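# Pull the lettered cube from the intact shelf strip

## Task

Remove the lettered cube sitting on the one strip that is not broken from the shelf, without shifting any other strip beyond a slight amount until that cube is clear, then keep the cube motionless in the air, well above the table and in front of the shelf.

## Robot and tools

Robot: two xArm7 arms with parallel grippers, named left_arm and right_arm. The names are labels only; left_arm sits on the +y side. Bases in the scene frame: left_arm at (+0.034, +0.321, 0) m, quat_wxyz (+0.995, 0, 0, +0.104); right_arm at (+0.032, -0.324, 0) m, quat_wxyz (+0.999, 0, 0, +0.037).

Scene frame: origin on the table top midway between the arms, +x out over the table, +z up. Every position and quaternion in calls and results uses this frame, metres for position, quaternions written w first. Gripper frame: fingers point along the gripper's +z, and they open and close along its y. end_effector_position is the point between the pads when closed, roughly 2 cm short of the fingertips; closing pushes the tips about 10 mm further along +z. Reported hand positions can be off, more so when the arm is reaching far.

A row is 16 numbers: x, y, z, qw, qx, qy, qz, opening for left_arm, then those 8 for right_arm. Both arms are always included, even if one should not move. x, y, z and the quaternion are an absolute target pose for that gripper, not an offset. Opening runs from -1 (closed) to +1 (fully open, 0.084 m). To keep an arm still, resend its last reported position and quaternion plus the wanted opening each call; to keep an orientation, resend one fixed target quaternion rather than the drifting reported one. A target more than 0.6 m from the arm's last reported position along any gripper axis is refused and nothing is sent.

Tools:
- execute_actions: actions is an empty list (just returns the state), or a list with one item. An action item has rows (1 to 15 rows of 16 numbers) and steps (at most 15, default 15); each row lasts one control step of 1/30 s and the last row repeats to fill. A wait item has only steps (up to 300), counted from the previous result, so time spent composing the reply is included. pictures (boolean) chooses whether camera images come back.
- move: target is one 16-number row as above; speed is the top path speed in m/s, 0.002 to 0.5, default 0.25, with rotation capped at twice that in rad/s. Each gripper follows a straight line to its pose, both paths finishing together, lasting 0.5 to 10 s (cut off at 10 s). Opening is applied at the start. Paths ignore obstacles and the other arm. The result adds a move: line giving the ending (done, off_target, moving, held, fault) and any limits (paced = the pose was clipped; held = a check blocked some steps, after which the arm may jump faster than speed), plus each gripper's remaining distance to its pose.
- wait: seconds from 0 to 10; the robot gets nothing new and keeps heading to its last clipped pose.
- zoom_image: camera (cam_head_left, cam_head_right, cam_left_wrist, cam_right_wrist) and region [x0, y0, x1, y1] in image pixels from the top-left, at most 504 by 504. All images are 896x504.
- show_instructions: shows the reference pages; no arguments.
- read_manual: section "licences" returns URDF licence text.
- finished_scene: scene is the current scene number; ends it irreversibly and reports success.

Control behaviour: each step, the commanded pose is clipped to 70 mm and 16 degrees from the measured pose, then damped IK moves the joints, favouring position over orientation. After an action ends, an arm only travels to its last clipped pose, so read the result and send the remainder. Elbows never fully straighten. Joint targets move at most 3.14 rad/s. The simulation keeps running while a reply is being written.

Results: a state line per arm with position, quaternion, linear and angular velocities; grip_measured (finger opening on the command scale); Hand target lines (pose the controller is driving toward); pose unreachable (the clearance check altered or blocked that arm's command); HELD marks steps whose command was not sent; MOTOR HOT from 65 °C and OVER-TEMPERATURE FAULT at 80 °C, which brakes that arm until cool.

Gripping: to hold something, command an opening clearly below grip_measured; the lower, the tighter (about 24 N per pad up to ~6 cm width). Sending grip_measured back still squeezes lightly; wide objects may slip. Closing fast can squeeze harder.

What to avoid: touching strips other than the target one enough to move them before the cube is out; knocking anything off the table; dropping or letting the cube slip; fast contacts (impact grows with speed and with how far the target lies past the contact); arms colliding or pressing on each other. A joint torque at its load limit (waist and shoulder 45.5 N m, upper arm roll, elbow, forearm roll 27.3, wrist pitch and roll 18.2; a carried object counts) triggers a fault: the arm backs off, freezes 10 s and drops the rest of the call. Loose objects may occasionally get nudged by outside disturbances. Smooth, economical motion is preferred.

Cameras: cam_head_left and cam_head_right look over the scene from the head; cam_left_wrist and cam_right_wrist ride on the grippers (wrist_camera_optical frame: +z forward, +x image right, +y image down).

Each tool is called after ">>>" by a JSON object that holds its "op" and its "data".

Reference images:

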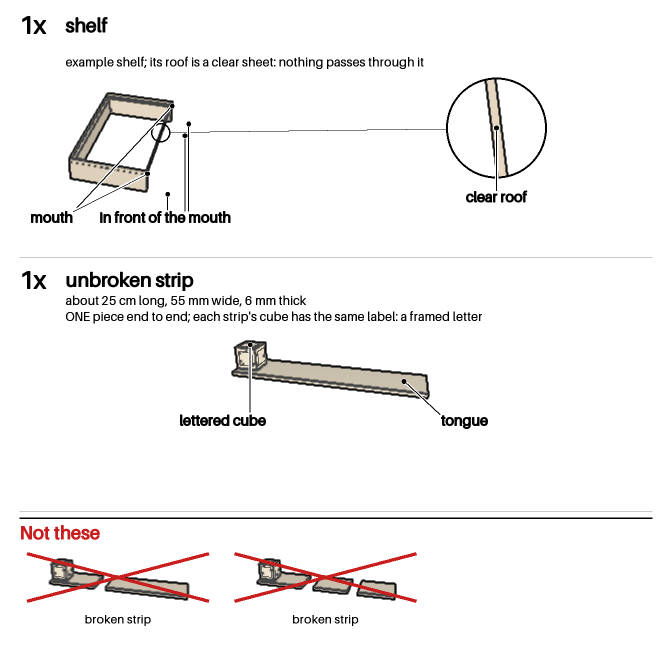

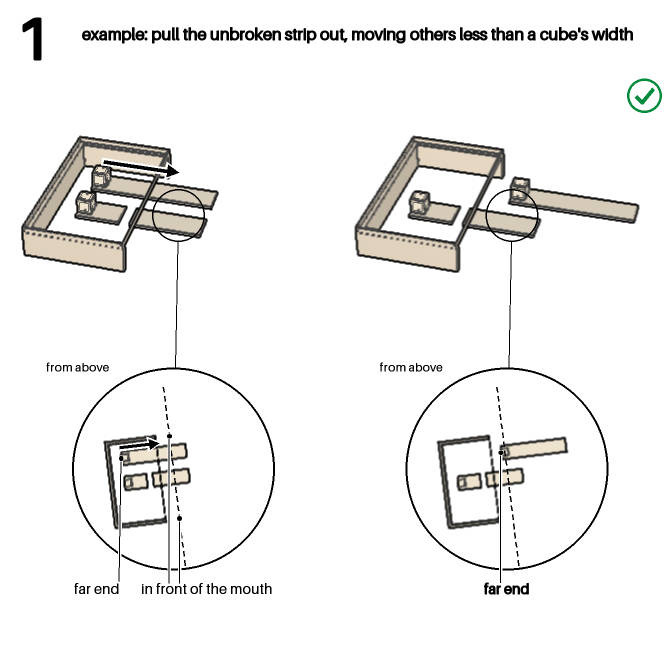

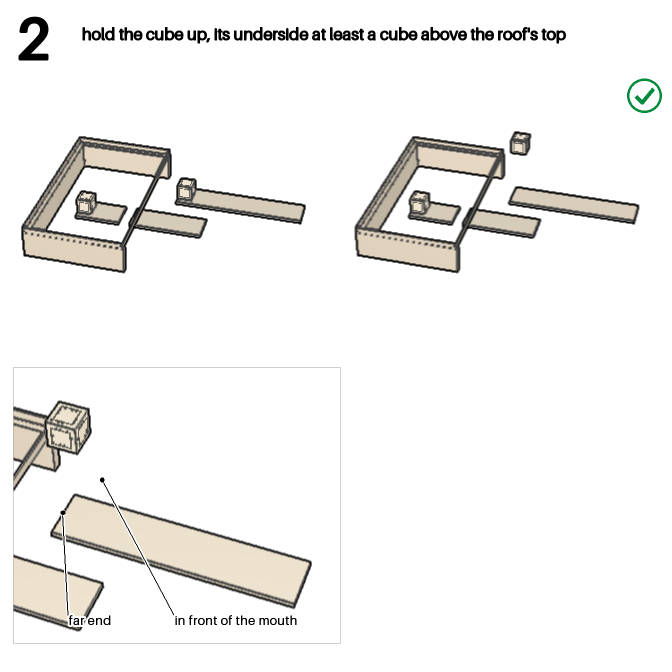

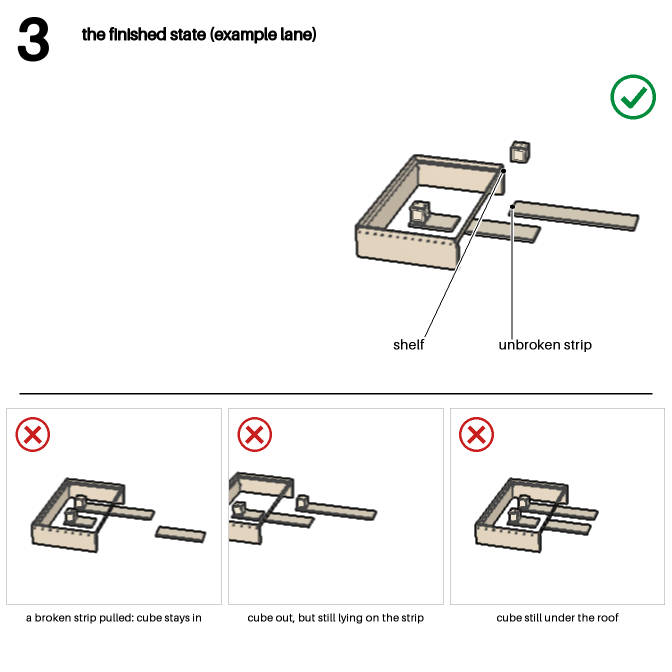

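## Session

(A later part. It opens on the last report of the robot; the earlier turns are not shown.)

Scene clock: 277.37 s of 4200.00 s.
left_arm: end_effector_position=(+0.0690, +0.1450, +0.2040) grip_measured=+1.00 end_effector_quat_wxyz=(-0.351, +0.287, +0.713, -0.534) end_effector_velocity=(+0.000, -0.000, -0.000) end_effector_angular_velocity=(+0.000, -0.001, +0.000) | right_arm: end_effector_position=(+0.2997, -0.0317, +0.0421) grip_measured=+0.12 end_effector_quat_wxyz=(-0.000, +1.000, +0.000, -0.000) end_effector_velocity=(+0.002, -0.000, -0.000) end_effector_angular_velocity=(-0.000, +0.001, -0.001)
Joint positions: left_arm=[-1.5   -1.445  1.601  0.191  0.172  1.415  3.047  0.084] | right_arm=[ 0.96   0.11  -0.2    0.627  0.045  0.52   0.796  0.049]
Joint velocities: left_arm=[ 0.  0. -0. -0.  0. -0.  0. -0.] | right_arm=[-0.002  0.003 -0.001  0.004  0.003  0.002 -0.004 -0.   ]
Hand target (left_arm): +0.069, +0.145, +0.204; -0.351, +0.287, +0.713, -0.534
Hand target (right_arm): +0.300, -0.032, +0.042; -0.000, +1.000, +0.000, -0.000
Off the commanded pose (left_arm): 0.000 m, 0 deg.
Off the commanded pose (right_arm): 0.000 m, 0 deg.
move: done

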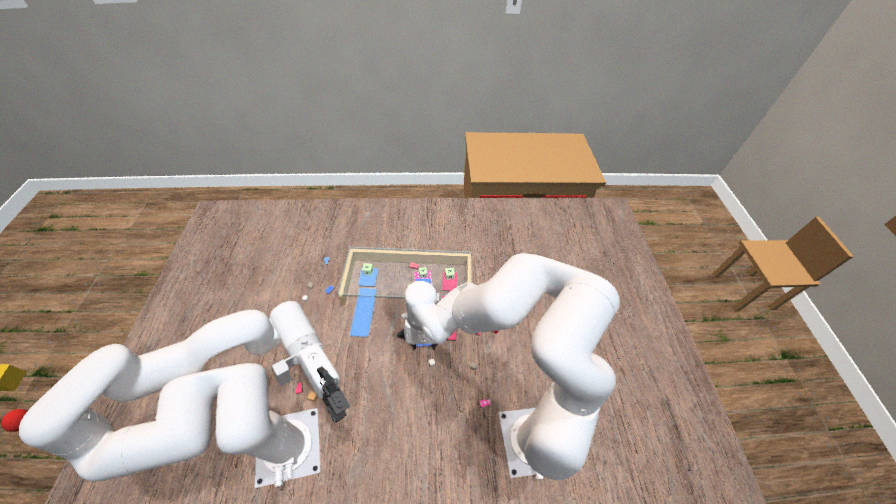

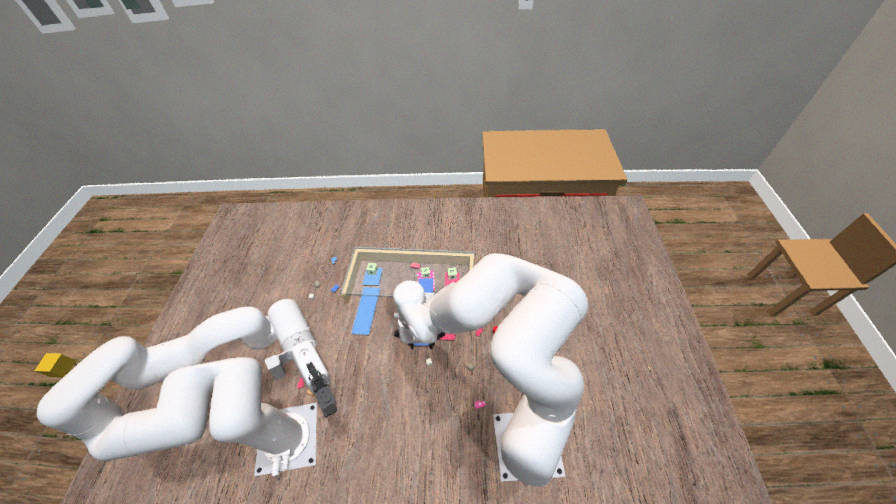

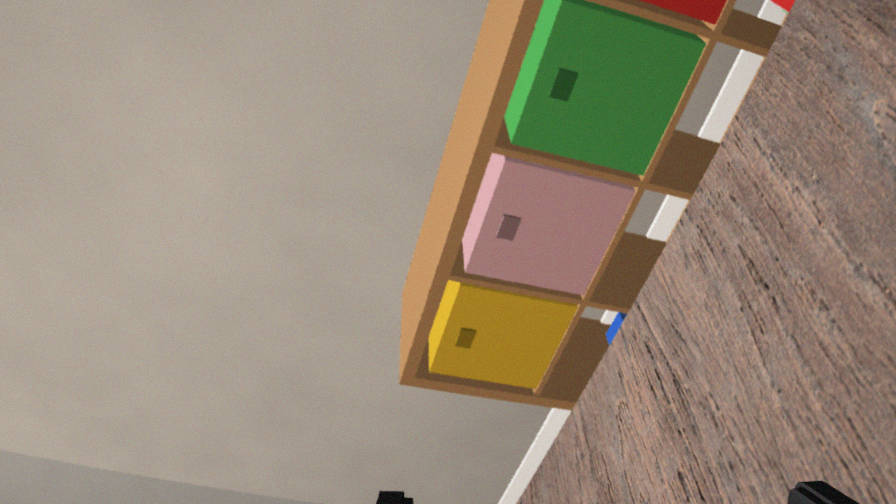

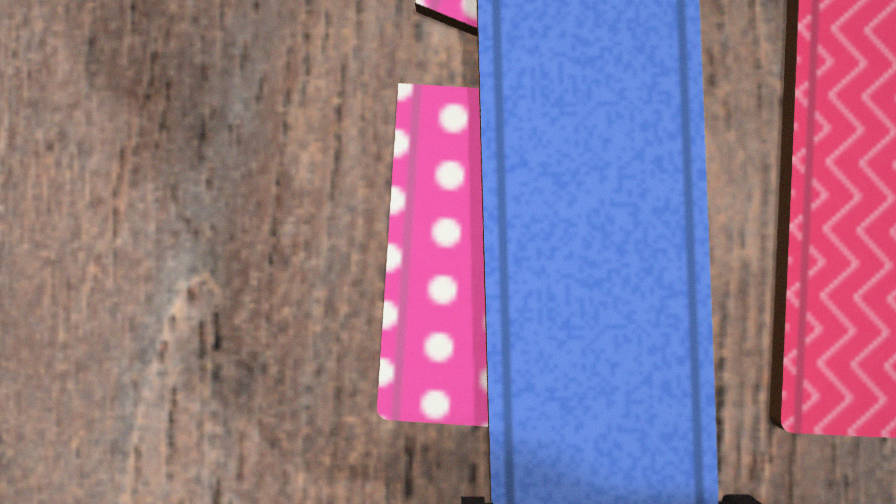

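>>> {"op": "move", "data": {"target": [0.069,0.145,0.204,-0.351,0.287,0.713,-0.534,1,0.30,0.012,0.040,0,1,0,0,-1], "speed": 0.04}}

>>> {"op": "move", "data": {"target": [0.069,0.145,0.204,-0.351,0.287,0.713,-0.534,1,0.19,-0.01,0.045,0,1,0,0,-1], "speed": 0.1}}

>>> {"op": "zoom_image", "data": {"camera": "cam_head_left", "region": [320,230,500,350]}}

Scene clock: 281.13 s of 4200.00 s.
left_arm: end_effector_position=(+0.0690, +0.1450, +0.2040) grip_measured=+1.00 end_effector_quat_wxyz=(-0.351, +0.287, +0.713, -0.534) end_effector_velocity=(+0.000, -0.000, -0.000) end_effector_angular_velocity=(+0.000, -0.000, +0.001) | right_arm: end_effector_position=(+0.2998, +0.0119, +0.0401) grip_measured=+0.12 end_effector_quat_wxyz=(-0.000, +1.000, -0.000, -0.000) end_effector_velocity=(+0.001, +0.001, +0.000) end_effector_angular_velocity=(+0.001, -0.000, -0.002)
Joint positions: left_arm=[-1.5   -1.445  1.601  0.191  0.172  1.415  3.047  0.084] | right_arm=[ 0.995  0.203 -0.167  0.747  0.065  0.548  0.85   0.049]
Joint velocities: left_arm=[ 0.     0.     0.    -0.     0.    -0.001 -0.     0.   ] | right_arm=[ 0.     0.001 -0.     0.003  0.001  0.001  0.001 -0.   ]
Hand target (left_arm): +0.069, +0.145, +0.204; -0.351, +0.287, +0.713, -0.534
Hand target (right_arm): +0.300, +0.012, +0.040; -0.000, +1.000, -0.000, -0.000
Off the commanded pose (left_arm): 0.000 m, 0 deg.
Off the commanded pose (right_arm): 0.000 m, 0 deg.
move: done

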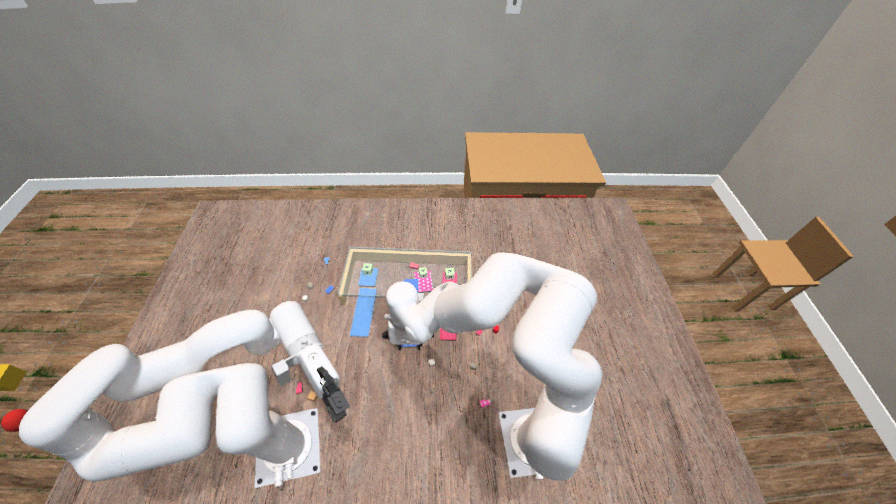

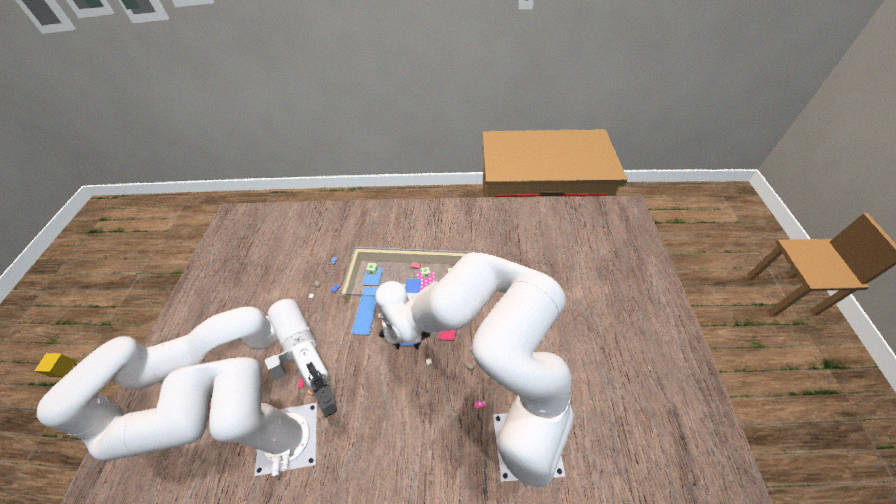

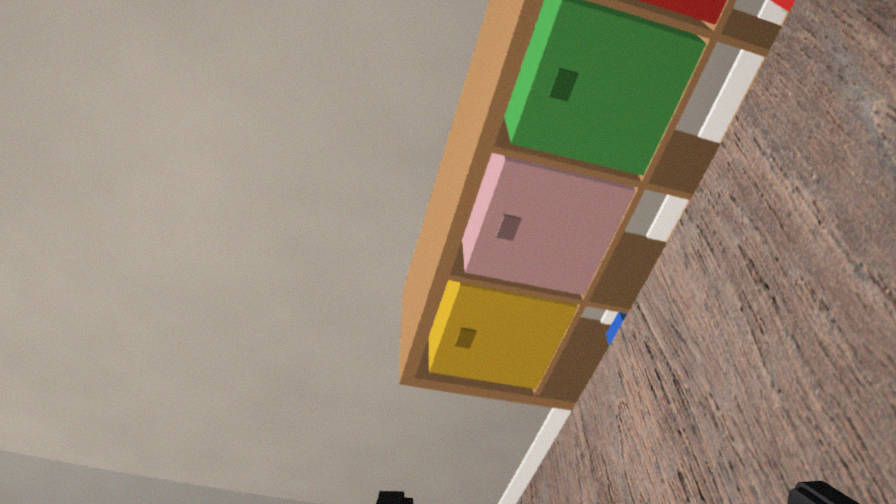

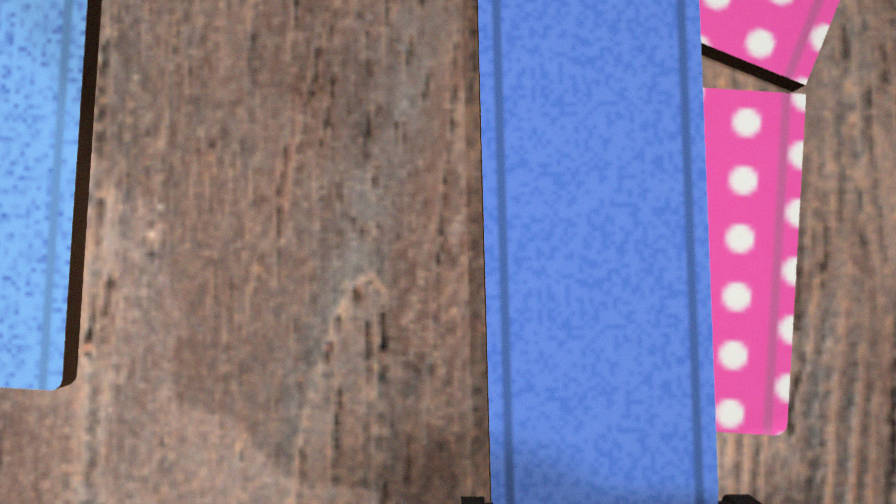

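Scene clock: 282.60 s of 4200.00 s.
left_arm: end_effector_position=(+0.0690, +0.1450, +0.2040) grip_measured=+1.00 end_effector_quat_wxyz=(-0.351, +0.287, +0.713, -0.534) end_effector_velocity=(-0.001, +0.000, +0.000) end_effector_angular_velocity=(+0.000, +0.001, -0.003) | right_arm: end_effector_position=(+0.1904, -0.0102, +0.0448) grip_measured=+0.12 end_effector_quat_wxyz=(+0.000, +1.000, -0.000, +0.000) end_effector_velocity=(-0.002, -0.001, -0.001) end_effector_angular_velocity=(-0.003, +0.000, +0.001)
Joint positions: left_arm=[-1.5   -1.445  1.601  0.191  0.172  1.415  3.047  0.084] | right_arm=[ 1.118 -0.025 -0.09   0.469 -0.006  0.494  1.108  0.049]
Joint velocities: left_arm=[-0.001  0.     0.    -0.    -0.     0.002 -0.     0.   ] | right_arm=[ 0.002 -0.002  0.002 -0.005 -0.003  0.     0.006 -0.   ]
Hand target (left_arm): +0.069, +0.145, +0.204; -0.351, +0.287, +0.713, -0.534
Hand target (right_arm): +0.190, -0.010, +0.045; +0.000, +1.000, -0.000, +0.000
Off the commanded pose (left_arm): 0.000 m, 0 deg.
Off the commanded pose (right_arm): 0.001 m, 0 deg.
move: done

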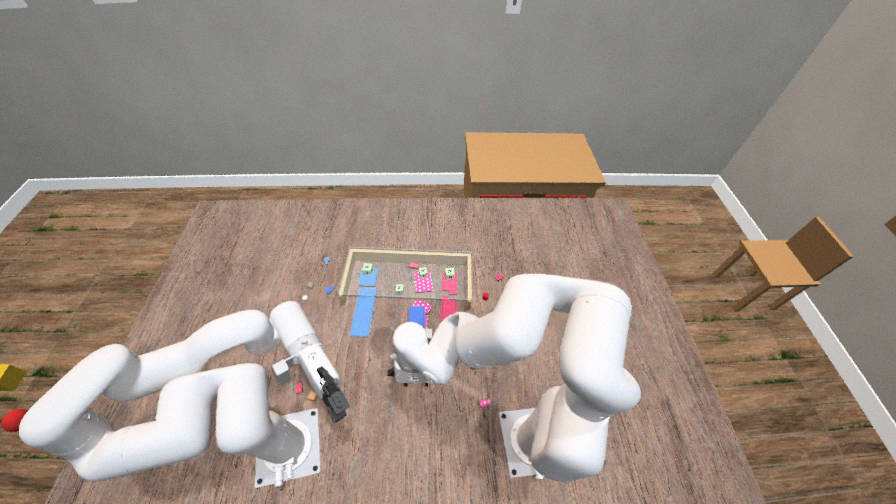

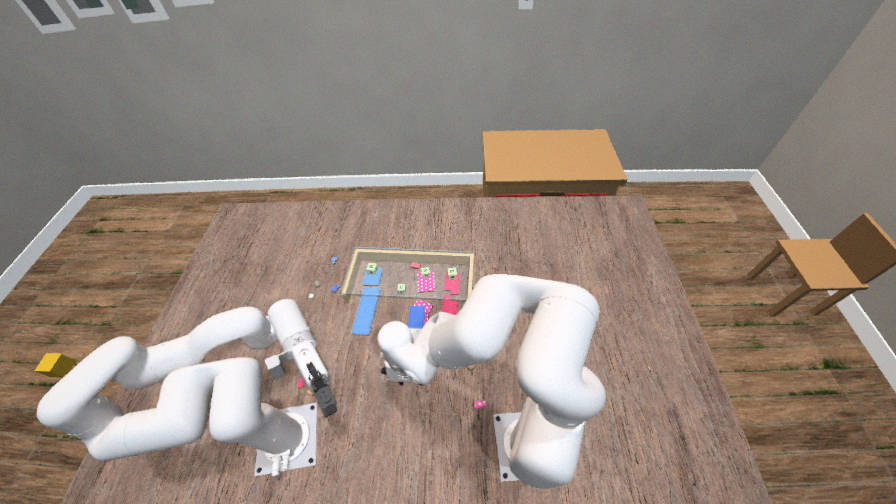

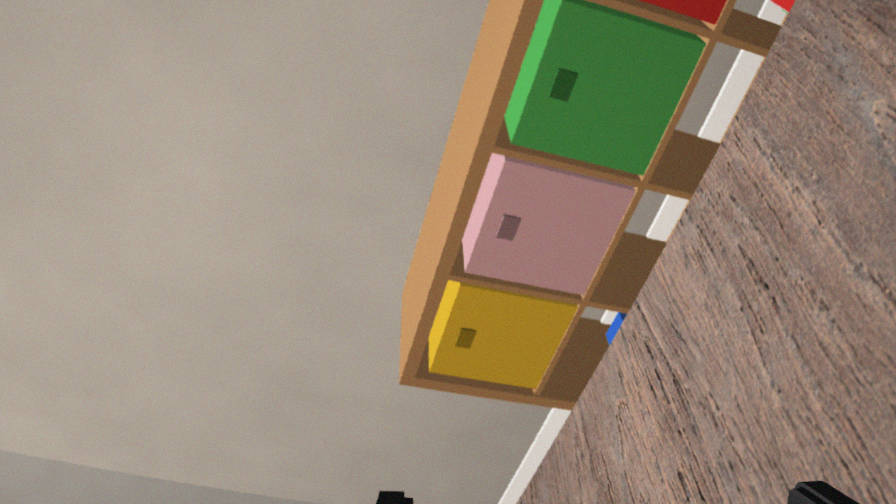

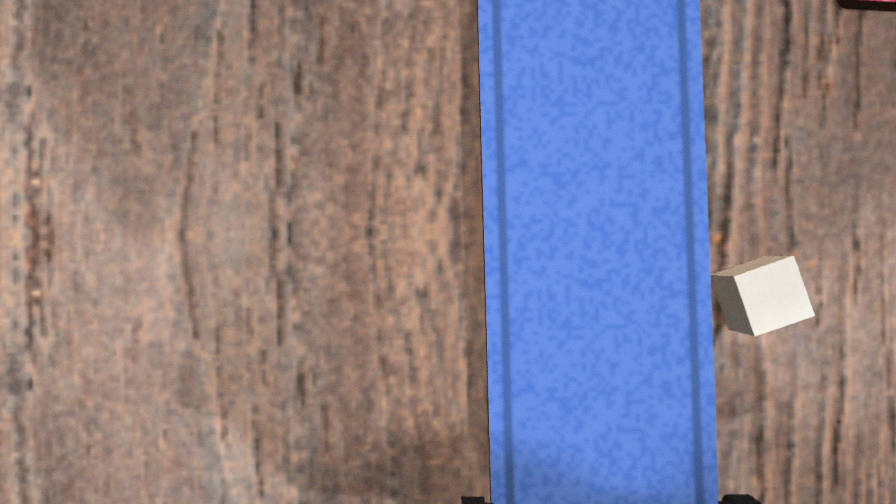

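Region (320, 230, 500, 350) of cam_head_left's 896x504 image, scaled by 2.800, with more detail than that image has.

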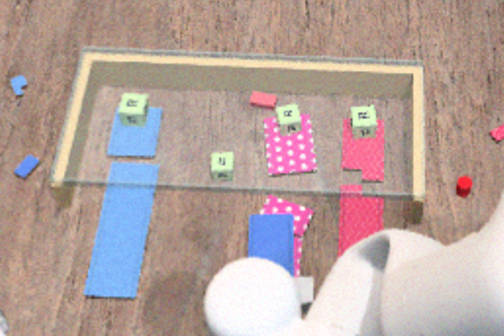

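>>> {"op": "move", "data": {"target": [0.069,0.145,0.204,-0.351,0.287,0.713,-0.534,1,0.22,-0.24,0.05,0,0.94,0.342,0,-1], "speed": 0.12}}

>>> {"op": "move", "data": {"target": [0.069,0.145,0.204,-0.351,0.287,0.713,-0.534,1,0.382,-0.104,0.041,0,0.94,0.342,0,-1], "speed": 0.08}}

>>> {"op": "move", "data": {"target": [0.069,0.145,0.204,-0.351,0.287,0.713,-0.534,1,0.37,-0.09,0.041,0,0.819,0.574,0,-1], "speed": 0.08}}

>>> {"op": "zoom_image", "data": {"camera": "cam_head_left", "region": [320,230,500,350]}}

Scene clock: 290.37 s of 4200.00 s.
left_arm: end_effector_position=(+0.0690, +0.1450, +0.2040) grip_measured=+1.00 end_effector_quat_wxyz=(-0.351, +0.287, +0.713, -0.534) end_effector_velocity=(-0.000, +0.000, +0.000) end_effector_angular_velocity=(+0.000, +0.000, -0.001) | right_arm: end_effector_position=(+0.2217, -0.2414, +0.0497) grip_measured=+0.12 end_effector_quat_wxyz=(+0.002, +0.940, +0.341, +0.001) end_effector_velocity=(-0.001, -0.002, -0.000) end_effector_angular_velocity=(-0.001, +0.002, +0.005)
Joint positions: left_arm=[-1.5   -1.445  1.601  0.191  0.172  1.415  3.047  0.084] | right_arm=[ 0.642 -0.673 -0.484  0.005 -0.489  0.678  0.022  0.049]
Joint velocities: left_arm=[-0.  0. -0. -0. -0.  0.  0.  0.] | right_arm=[-0.005 -0.004 -0.003 -0.002 -0.004  0.004 -0.008 -0.   ]
Hand target (left_arm): +0.069, +0.145, +0.204; -0.351, +0.287, +0.713, -0.534
Hand target (right_arm): +0.222, -0.242, +0.050; +0.002, +0.940, +0.341, +0.001
Off the commanded pose (left_arm): 0.000 m, 0 deg.
Off the commanded pose (right_arm): 0.002 m, 0 deg.
After step 90, 1.47 s passed at rest.
move: done

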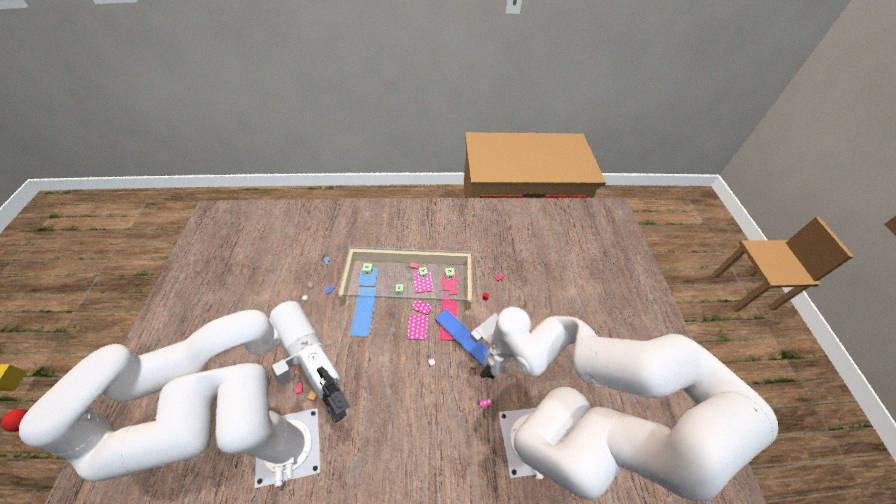

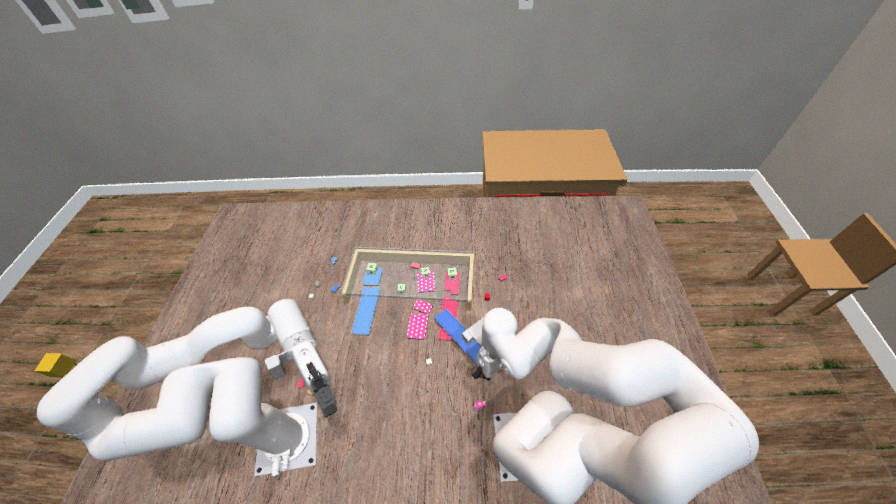

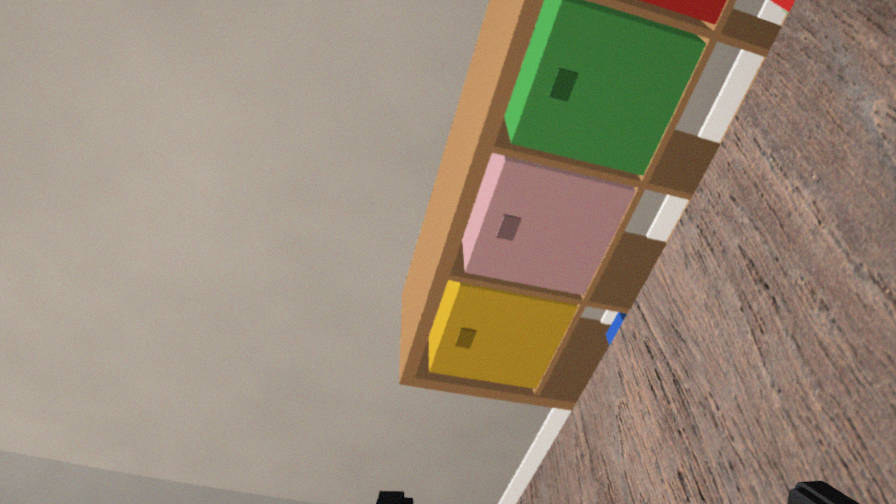

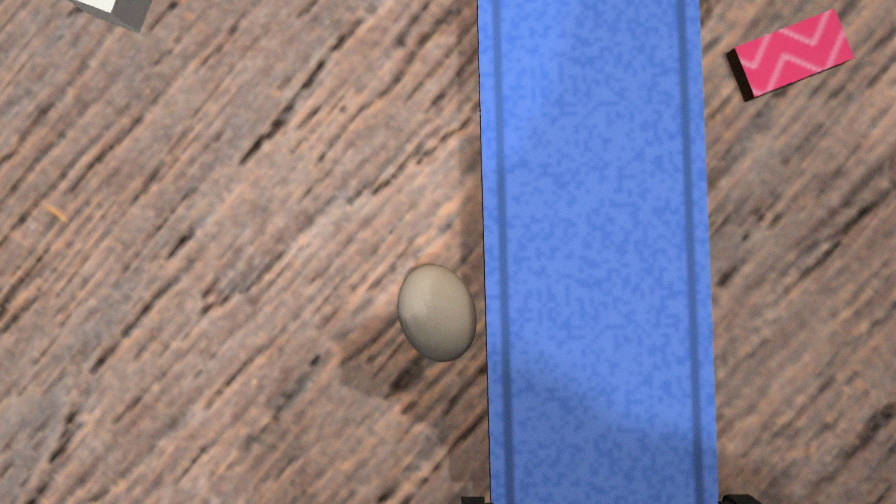

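Scene clock: 293.37 s of 4200.00 s.
left_arm: end_effector_position=(+0.0690, +0.1450, +0.2040) grip_measured=+1.00 end_effector_quat_wxyz=(-0.351, +0.287, +0.713, -0.534) end_effector_velocity=(+0.000, -0.000, +0.000) end_effector_angular_velocity=(-0.000, +0.001, +0.001) | right_arm: end_effector_position=(+0.3804, -0.1022, +0.0412) grip_measured=+0.12 end_effector_quat_wxyz=(-0.002, +0.939, +0.343, -0.001) end_effector_velocity=(+0.001, +0.001, +0.000) end_effector_angular_velocity=(+0.001, +0.000, +0.001)
Joint positions: left_arm=[-1.5   -1.445  1.601  0.191  0.172  1.415  3.047  0.084] | right_arm=[ 0.996  0.177 -0.491  0.69   0.172  0.541 -0.261  0.049]
Joint velocities: left_arm=[ 0.     0.     0.     0.    -0.001 -0.     0.    -0.   ] | right_arm=[-0.002  0.004  0.002  0.007  0.005  0.003 -0.004 -0.   ]
Hand target (left_arm): +0.069, +0.145, +0.204; -0.351, +0.287, +0.713, -0.534
Hand target (right_arm): +0.381, -0.102, +0.041; -0.002, +0.939, +0.343, -0.001
Off the commanded pose (left_arm): 0.000 m, 0 deg.
Off the commanded pose (right_arm): 0.002 m, 0 deg.
move: done

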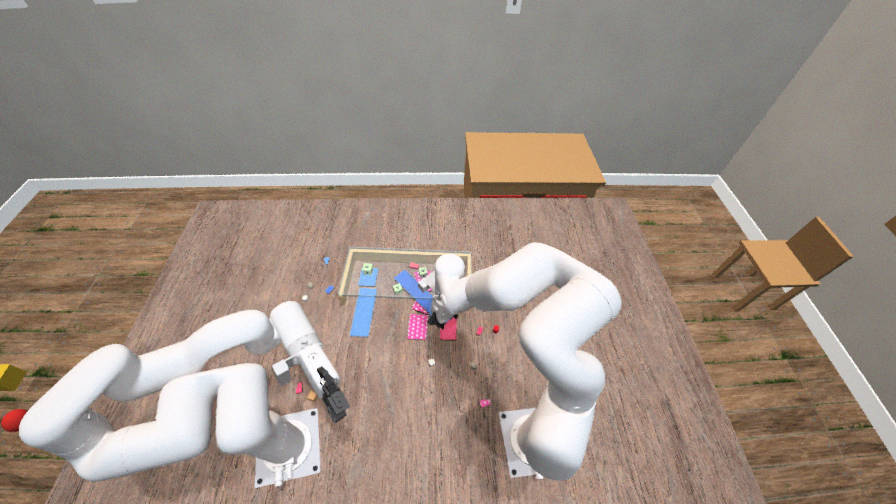

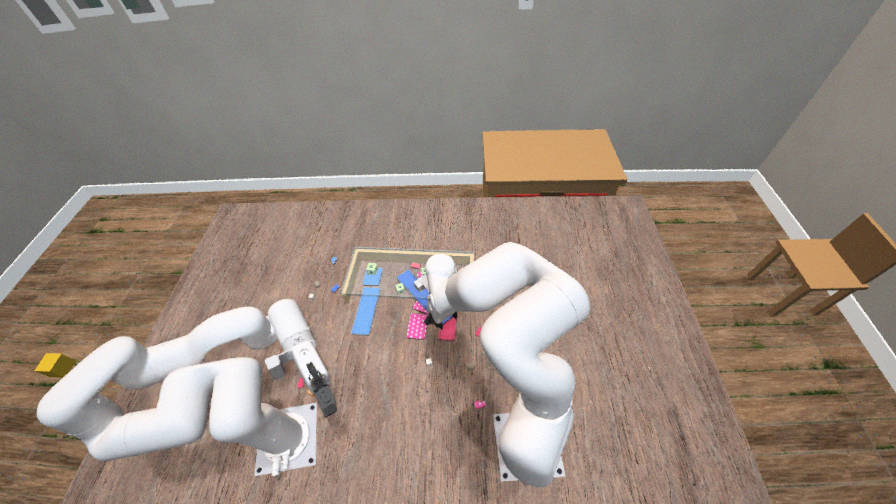

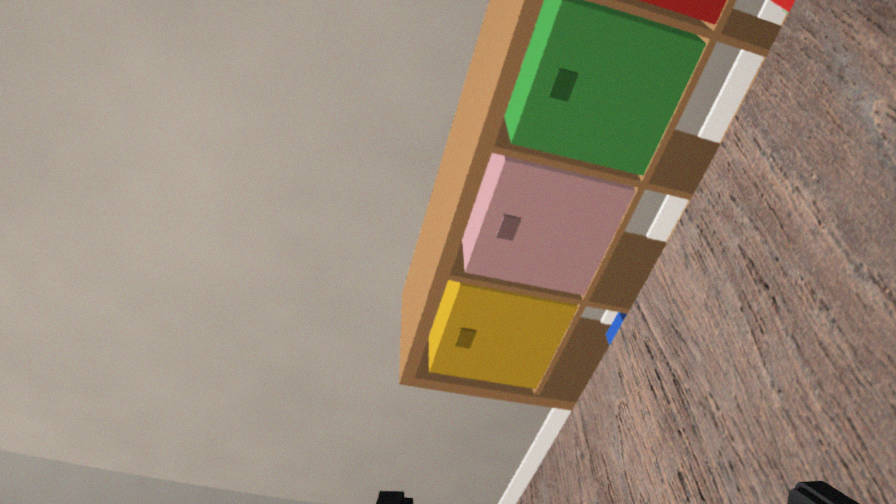

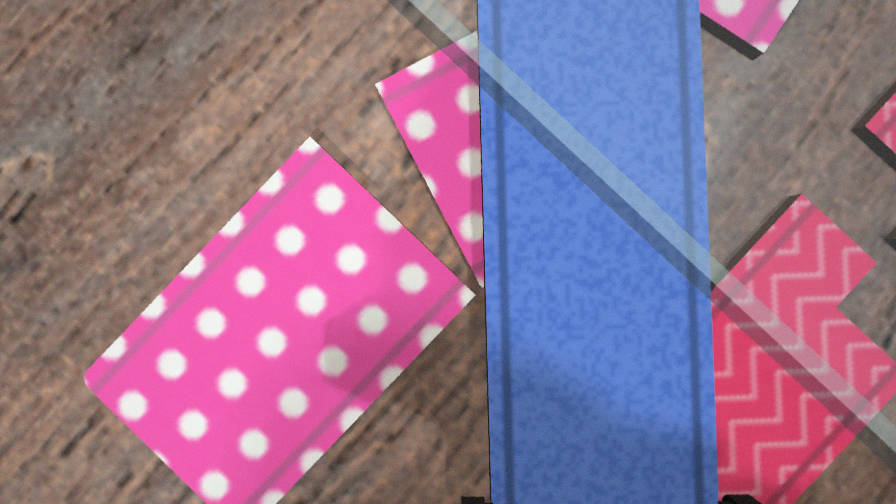

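Scene clock: 296.93 s of 4200.00 s.
left_arm: end_effector_position=(+0.0690, +0.1450, +0.2040) grip_measured=+1.00 end_effector_quat_wxyz=(-0.351, +0.287, +0.713, -0.534) end_effector_velocity=(+0.000, -0.000, +0.000) end_effector_angular_velocity=(-0.000, -0.000, +0.002) | right_arm: end_effector_position=(+0.3700, -0.0901, +0.0411) grip_measured=+0.12 end_effector_quat_wxyz=(+0.000, +0.819, +0.574, +0.000) end_effector_velocity=(+0.000, +0.000, +0.000) end_effector_angular_velocity=(+0.001, -0.000, +0.006)
Joint positions: left_arm=[-1.5   -1.445  1.601  0.191  0.172  1.415  3.047  0.084] | right_arm=[ 0.962  0.164 -0.419  0.681  0.13   0.534 -0.712  0.049]
Joint velocities: left_arm=[ 0.    -0.     0.    -0.    -0.    -0.002  0.    -0.   ] | right_arm=[-0.001 -0.     0.001  0.     0.001 -0.    -0.007 -0.   ]
Hand target (left_arm): +0.069, +0.145, +0.204; -0.351, +0.287, +0.713, -0.534
Hand target (right_arm): +0.370, -0.090, +0.041; +0.000, +0.819, +0.574, +0.000
Off the commanded pose (left_arm): 0.000 m, 0 deg.
Off the commanded pose (right_arm): 0.000 m, 0 deg.
move: done

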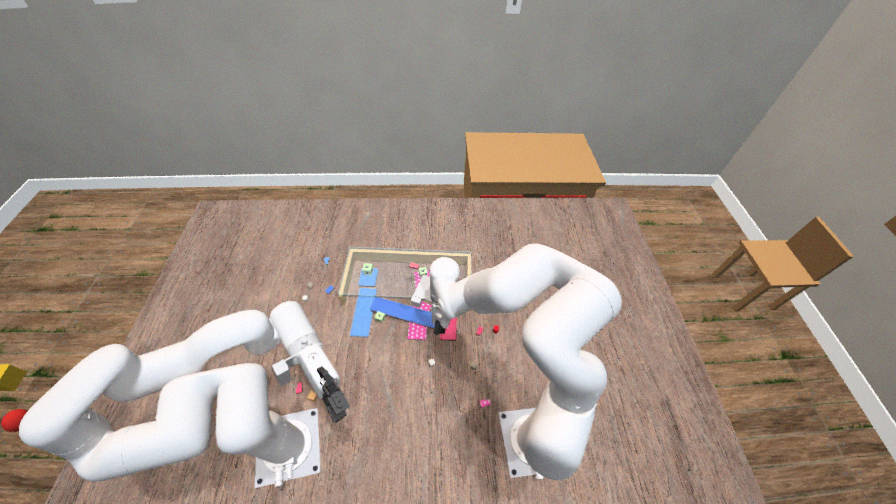

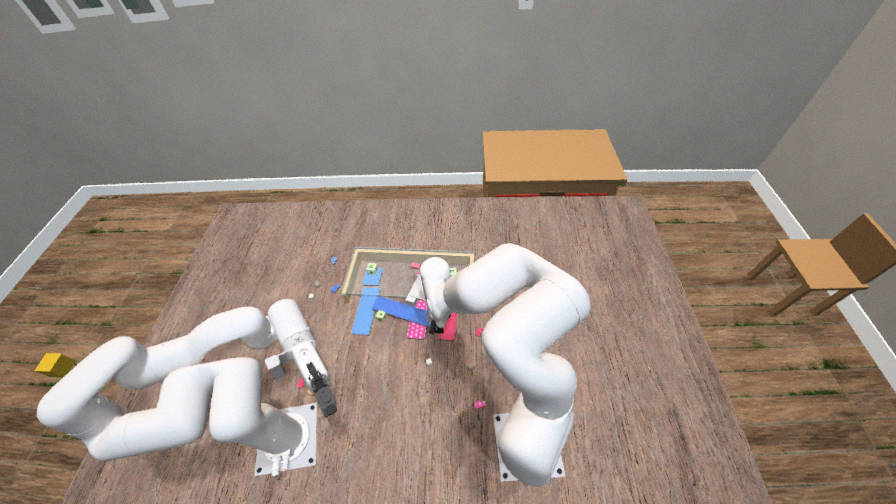

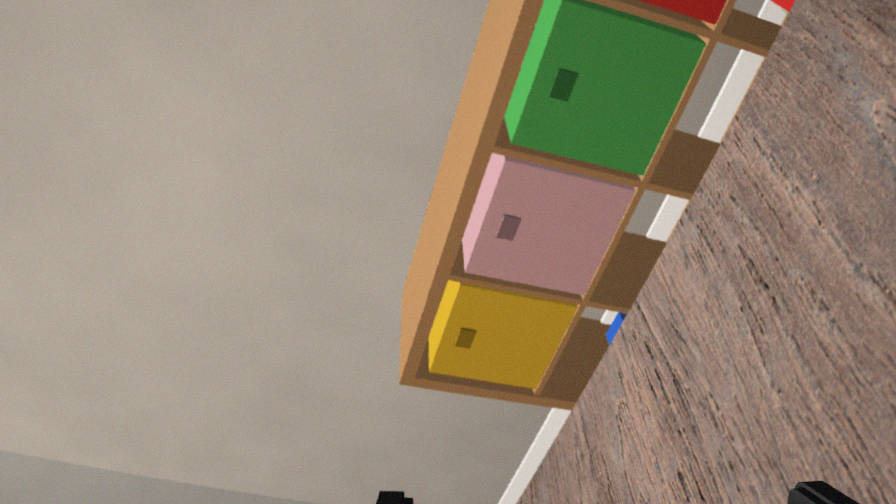

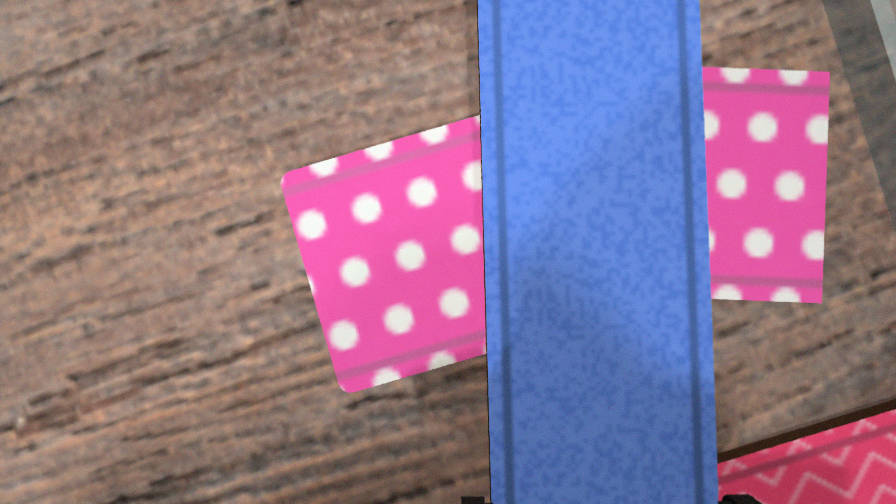

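Region (320, 230, 500, 350) of cam_head_left's 896x504 image, scaled by 2.800, with more detail than that image has.

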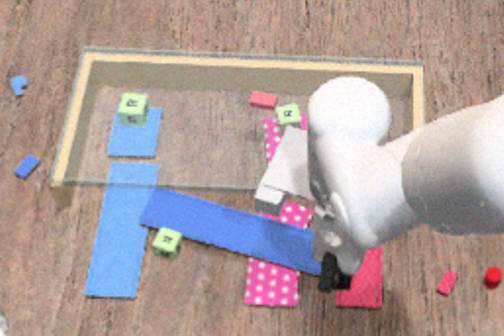

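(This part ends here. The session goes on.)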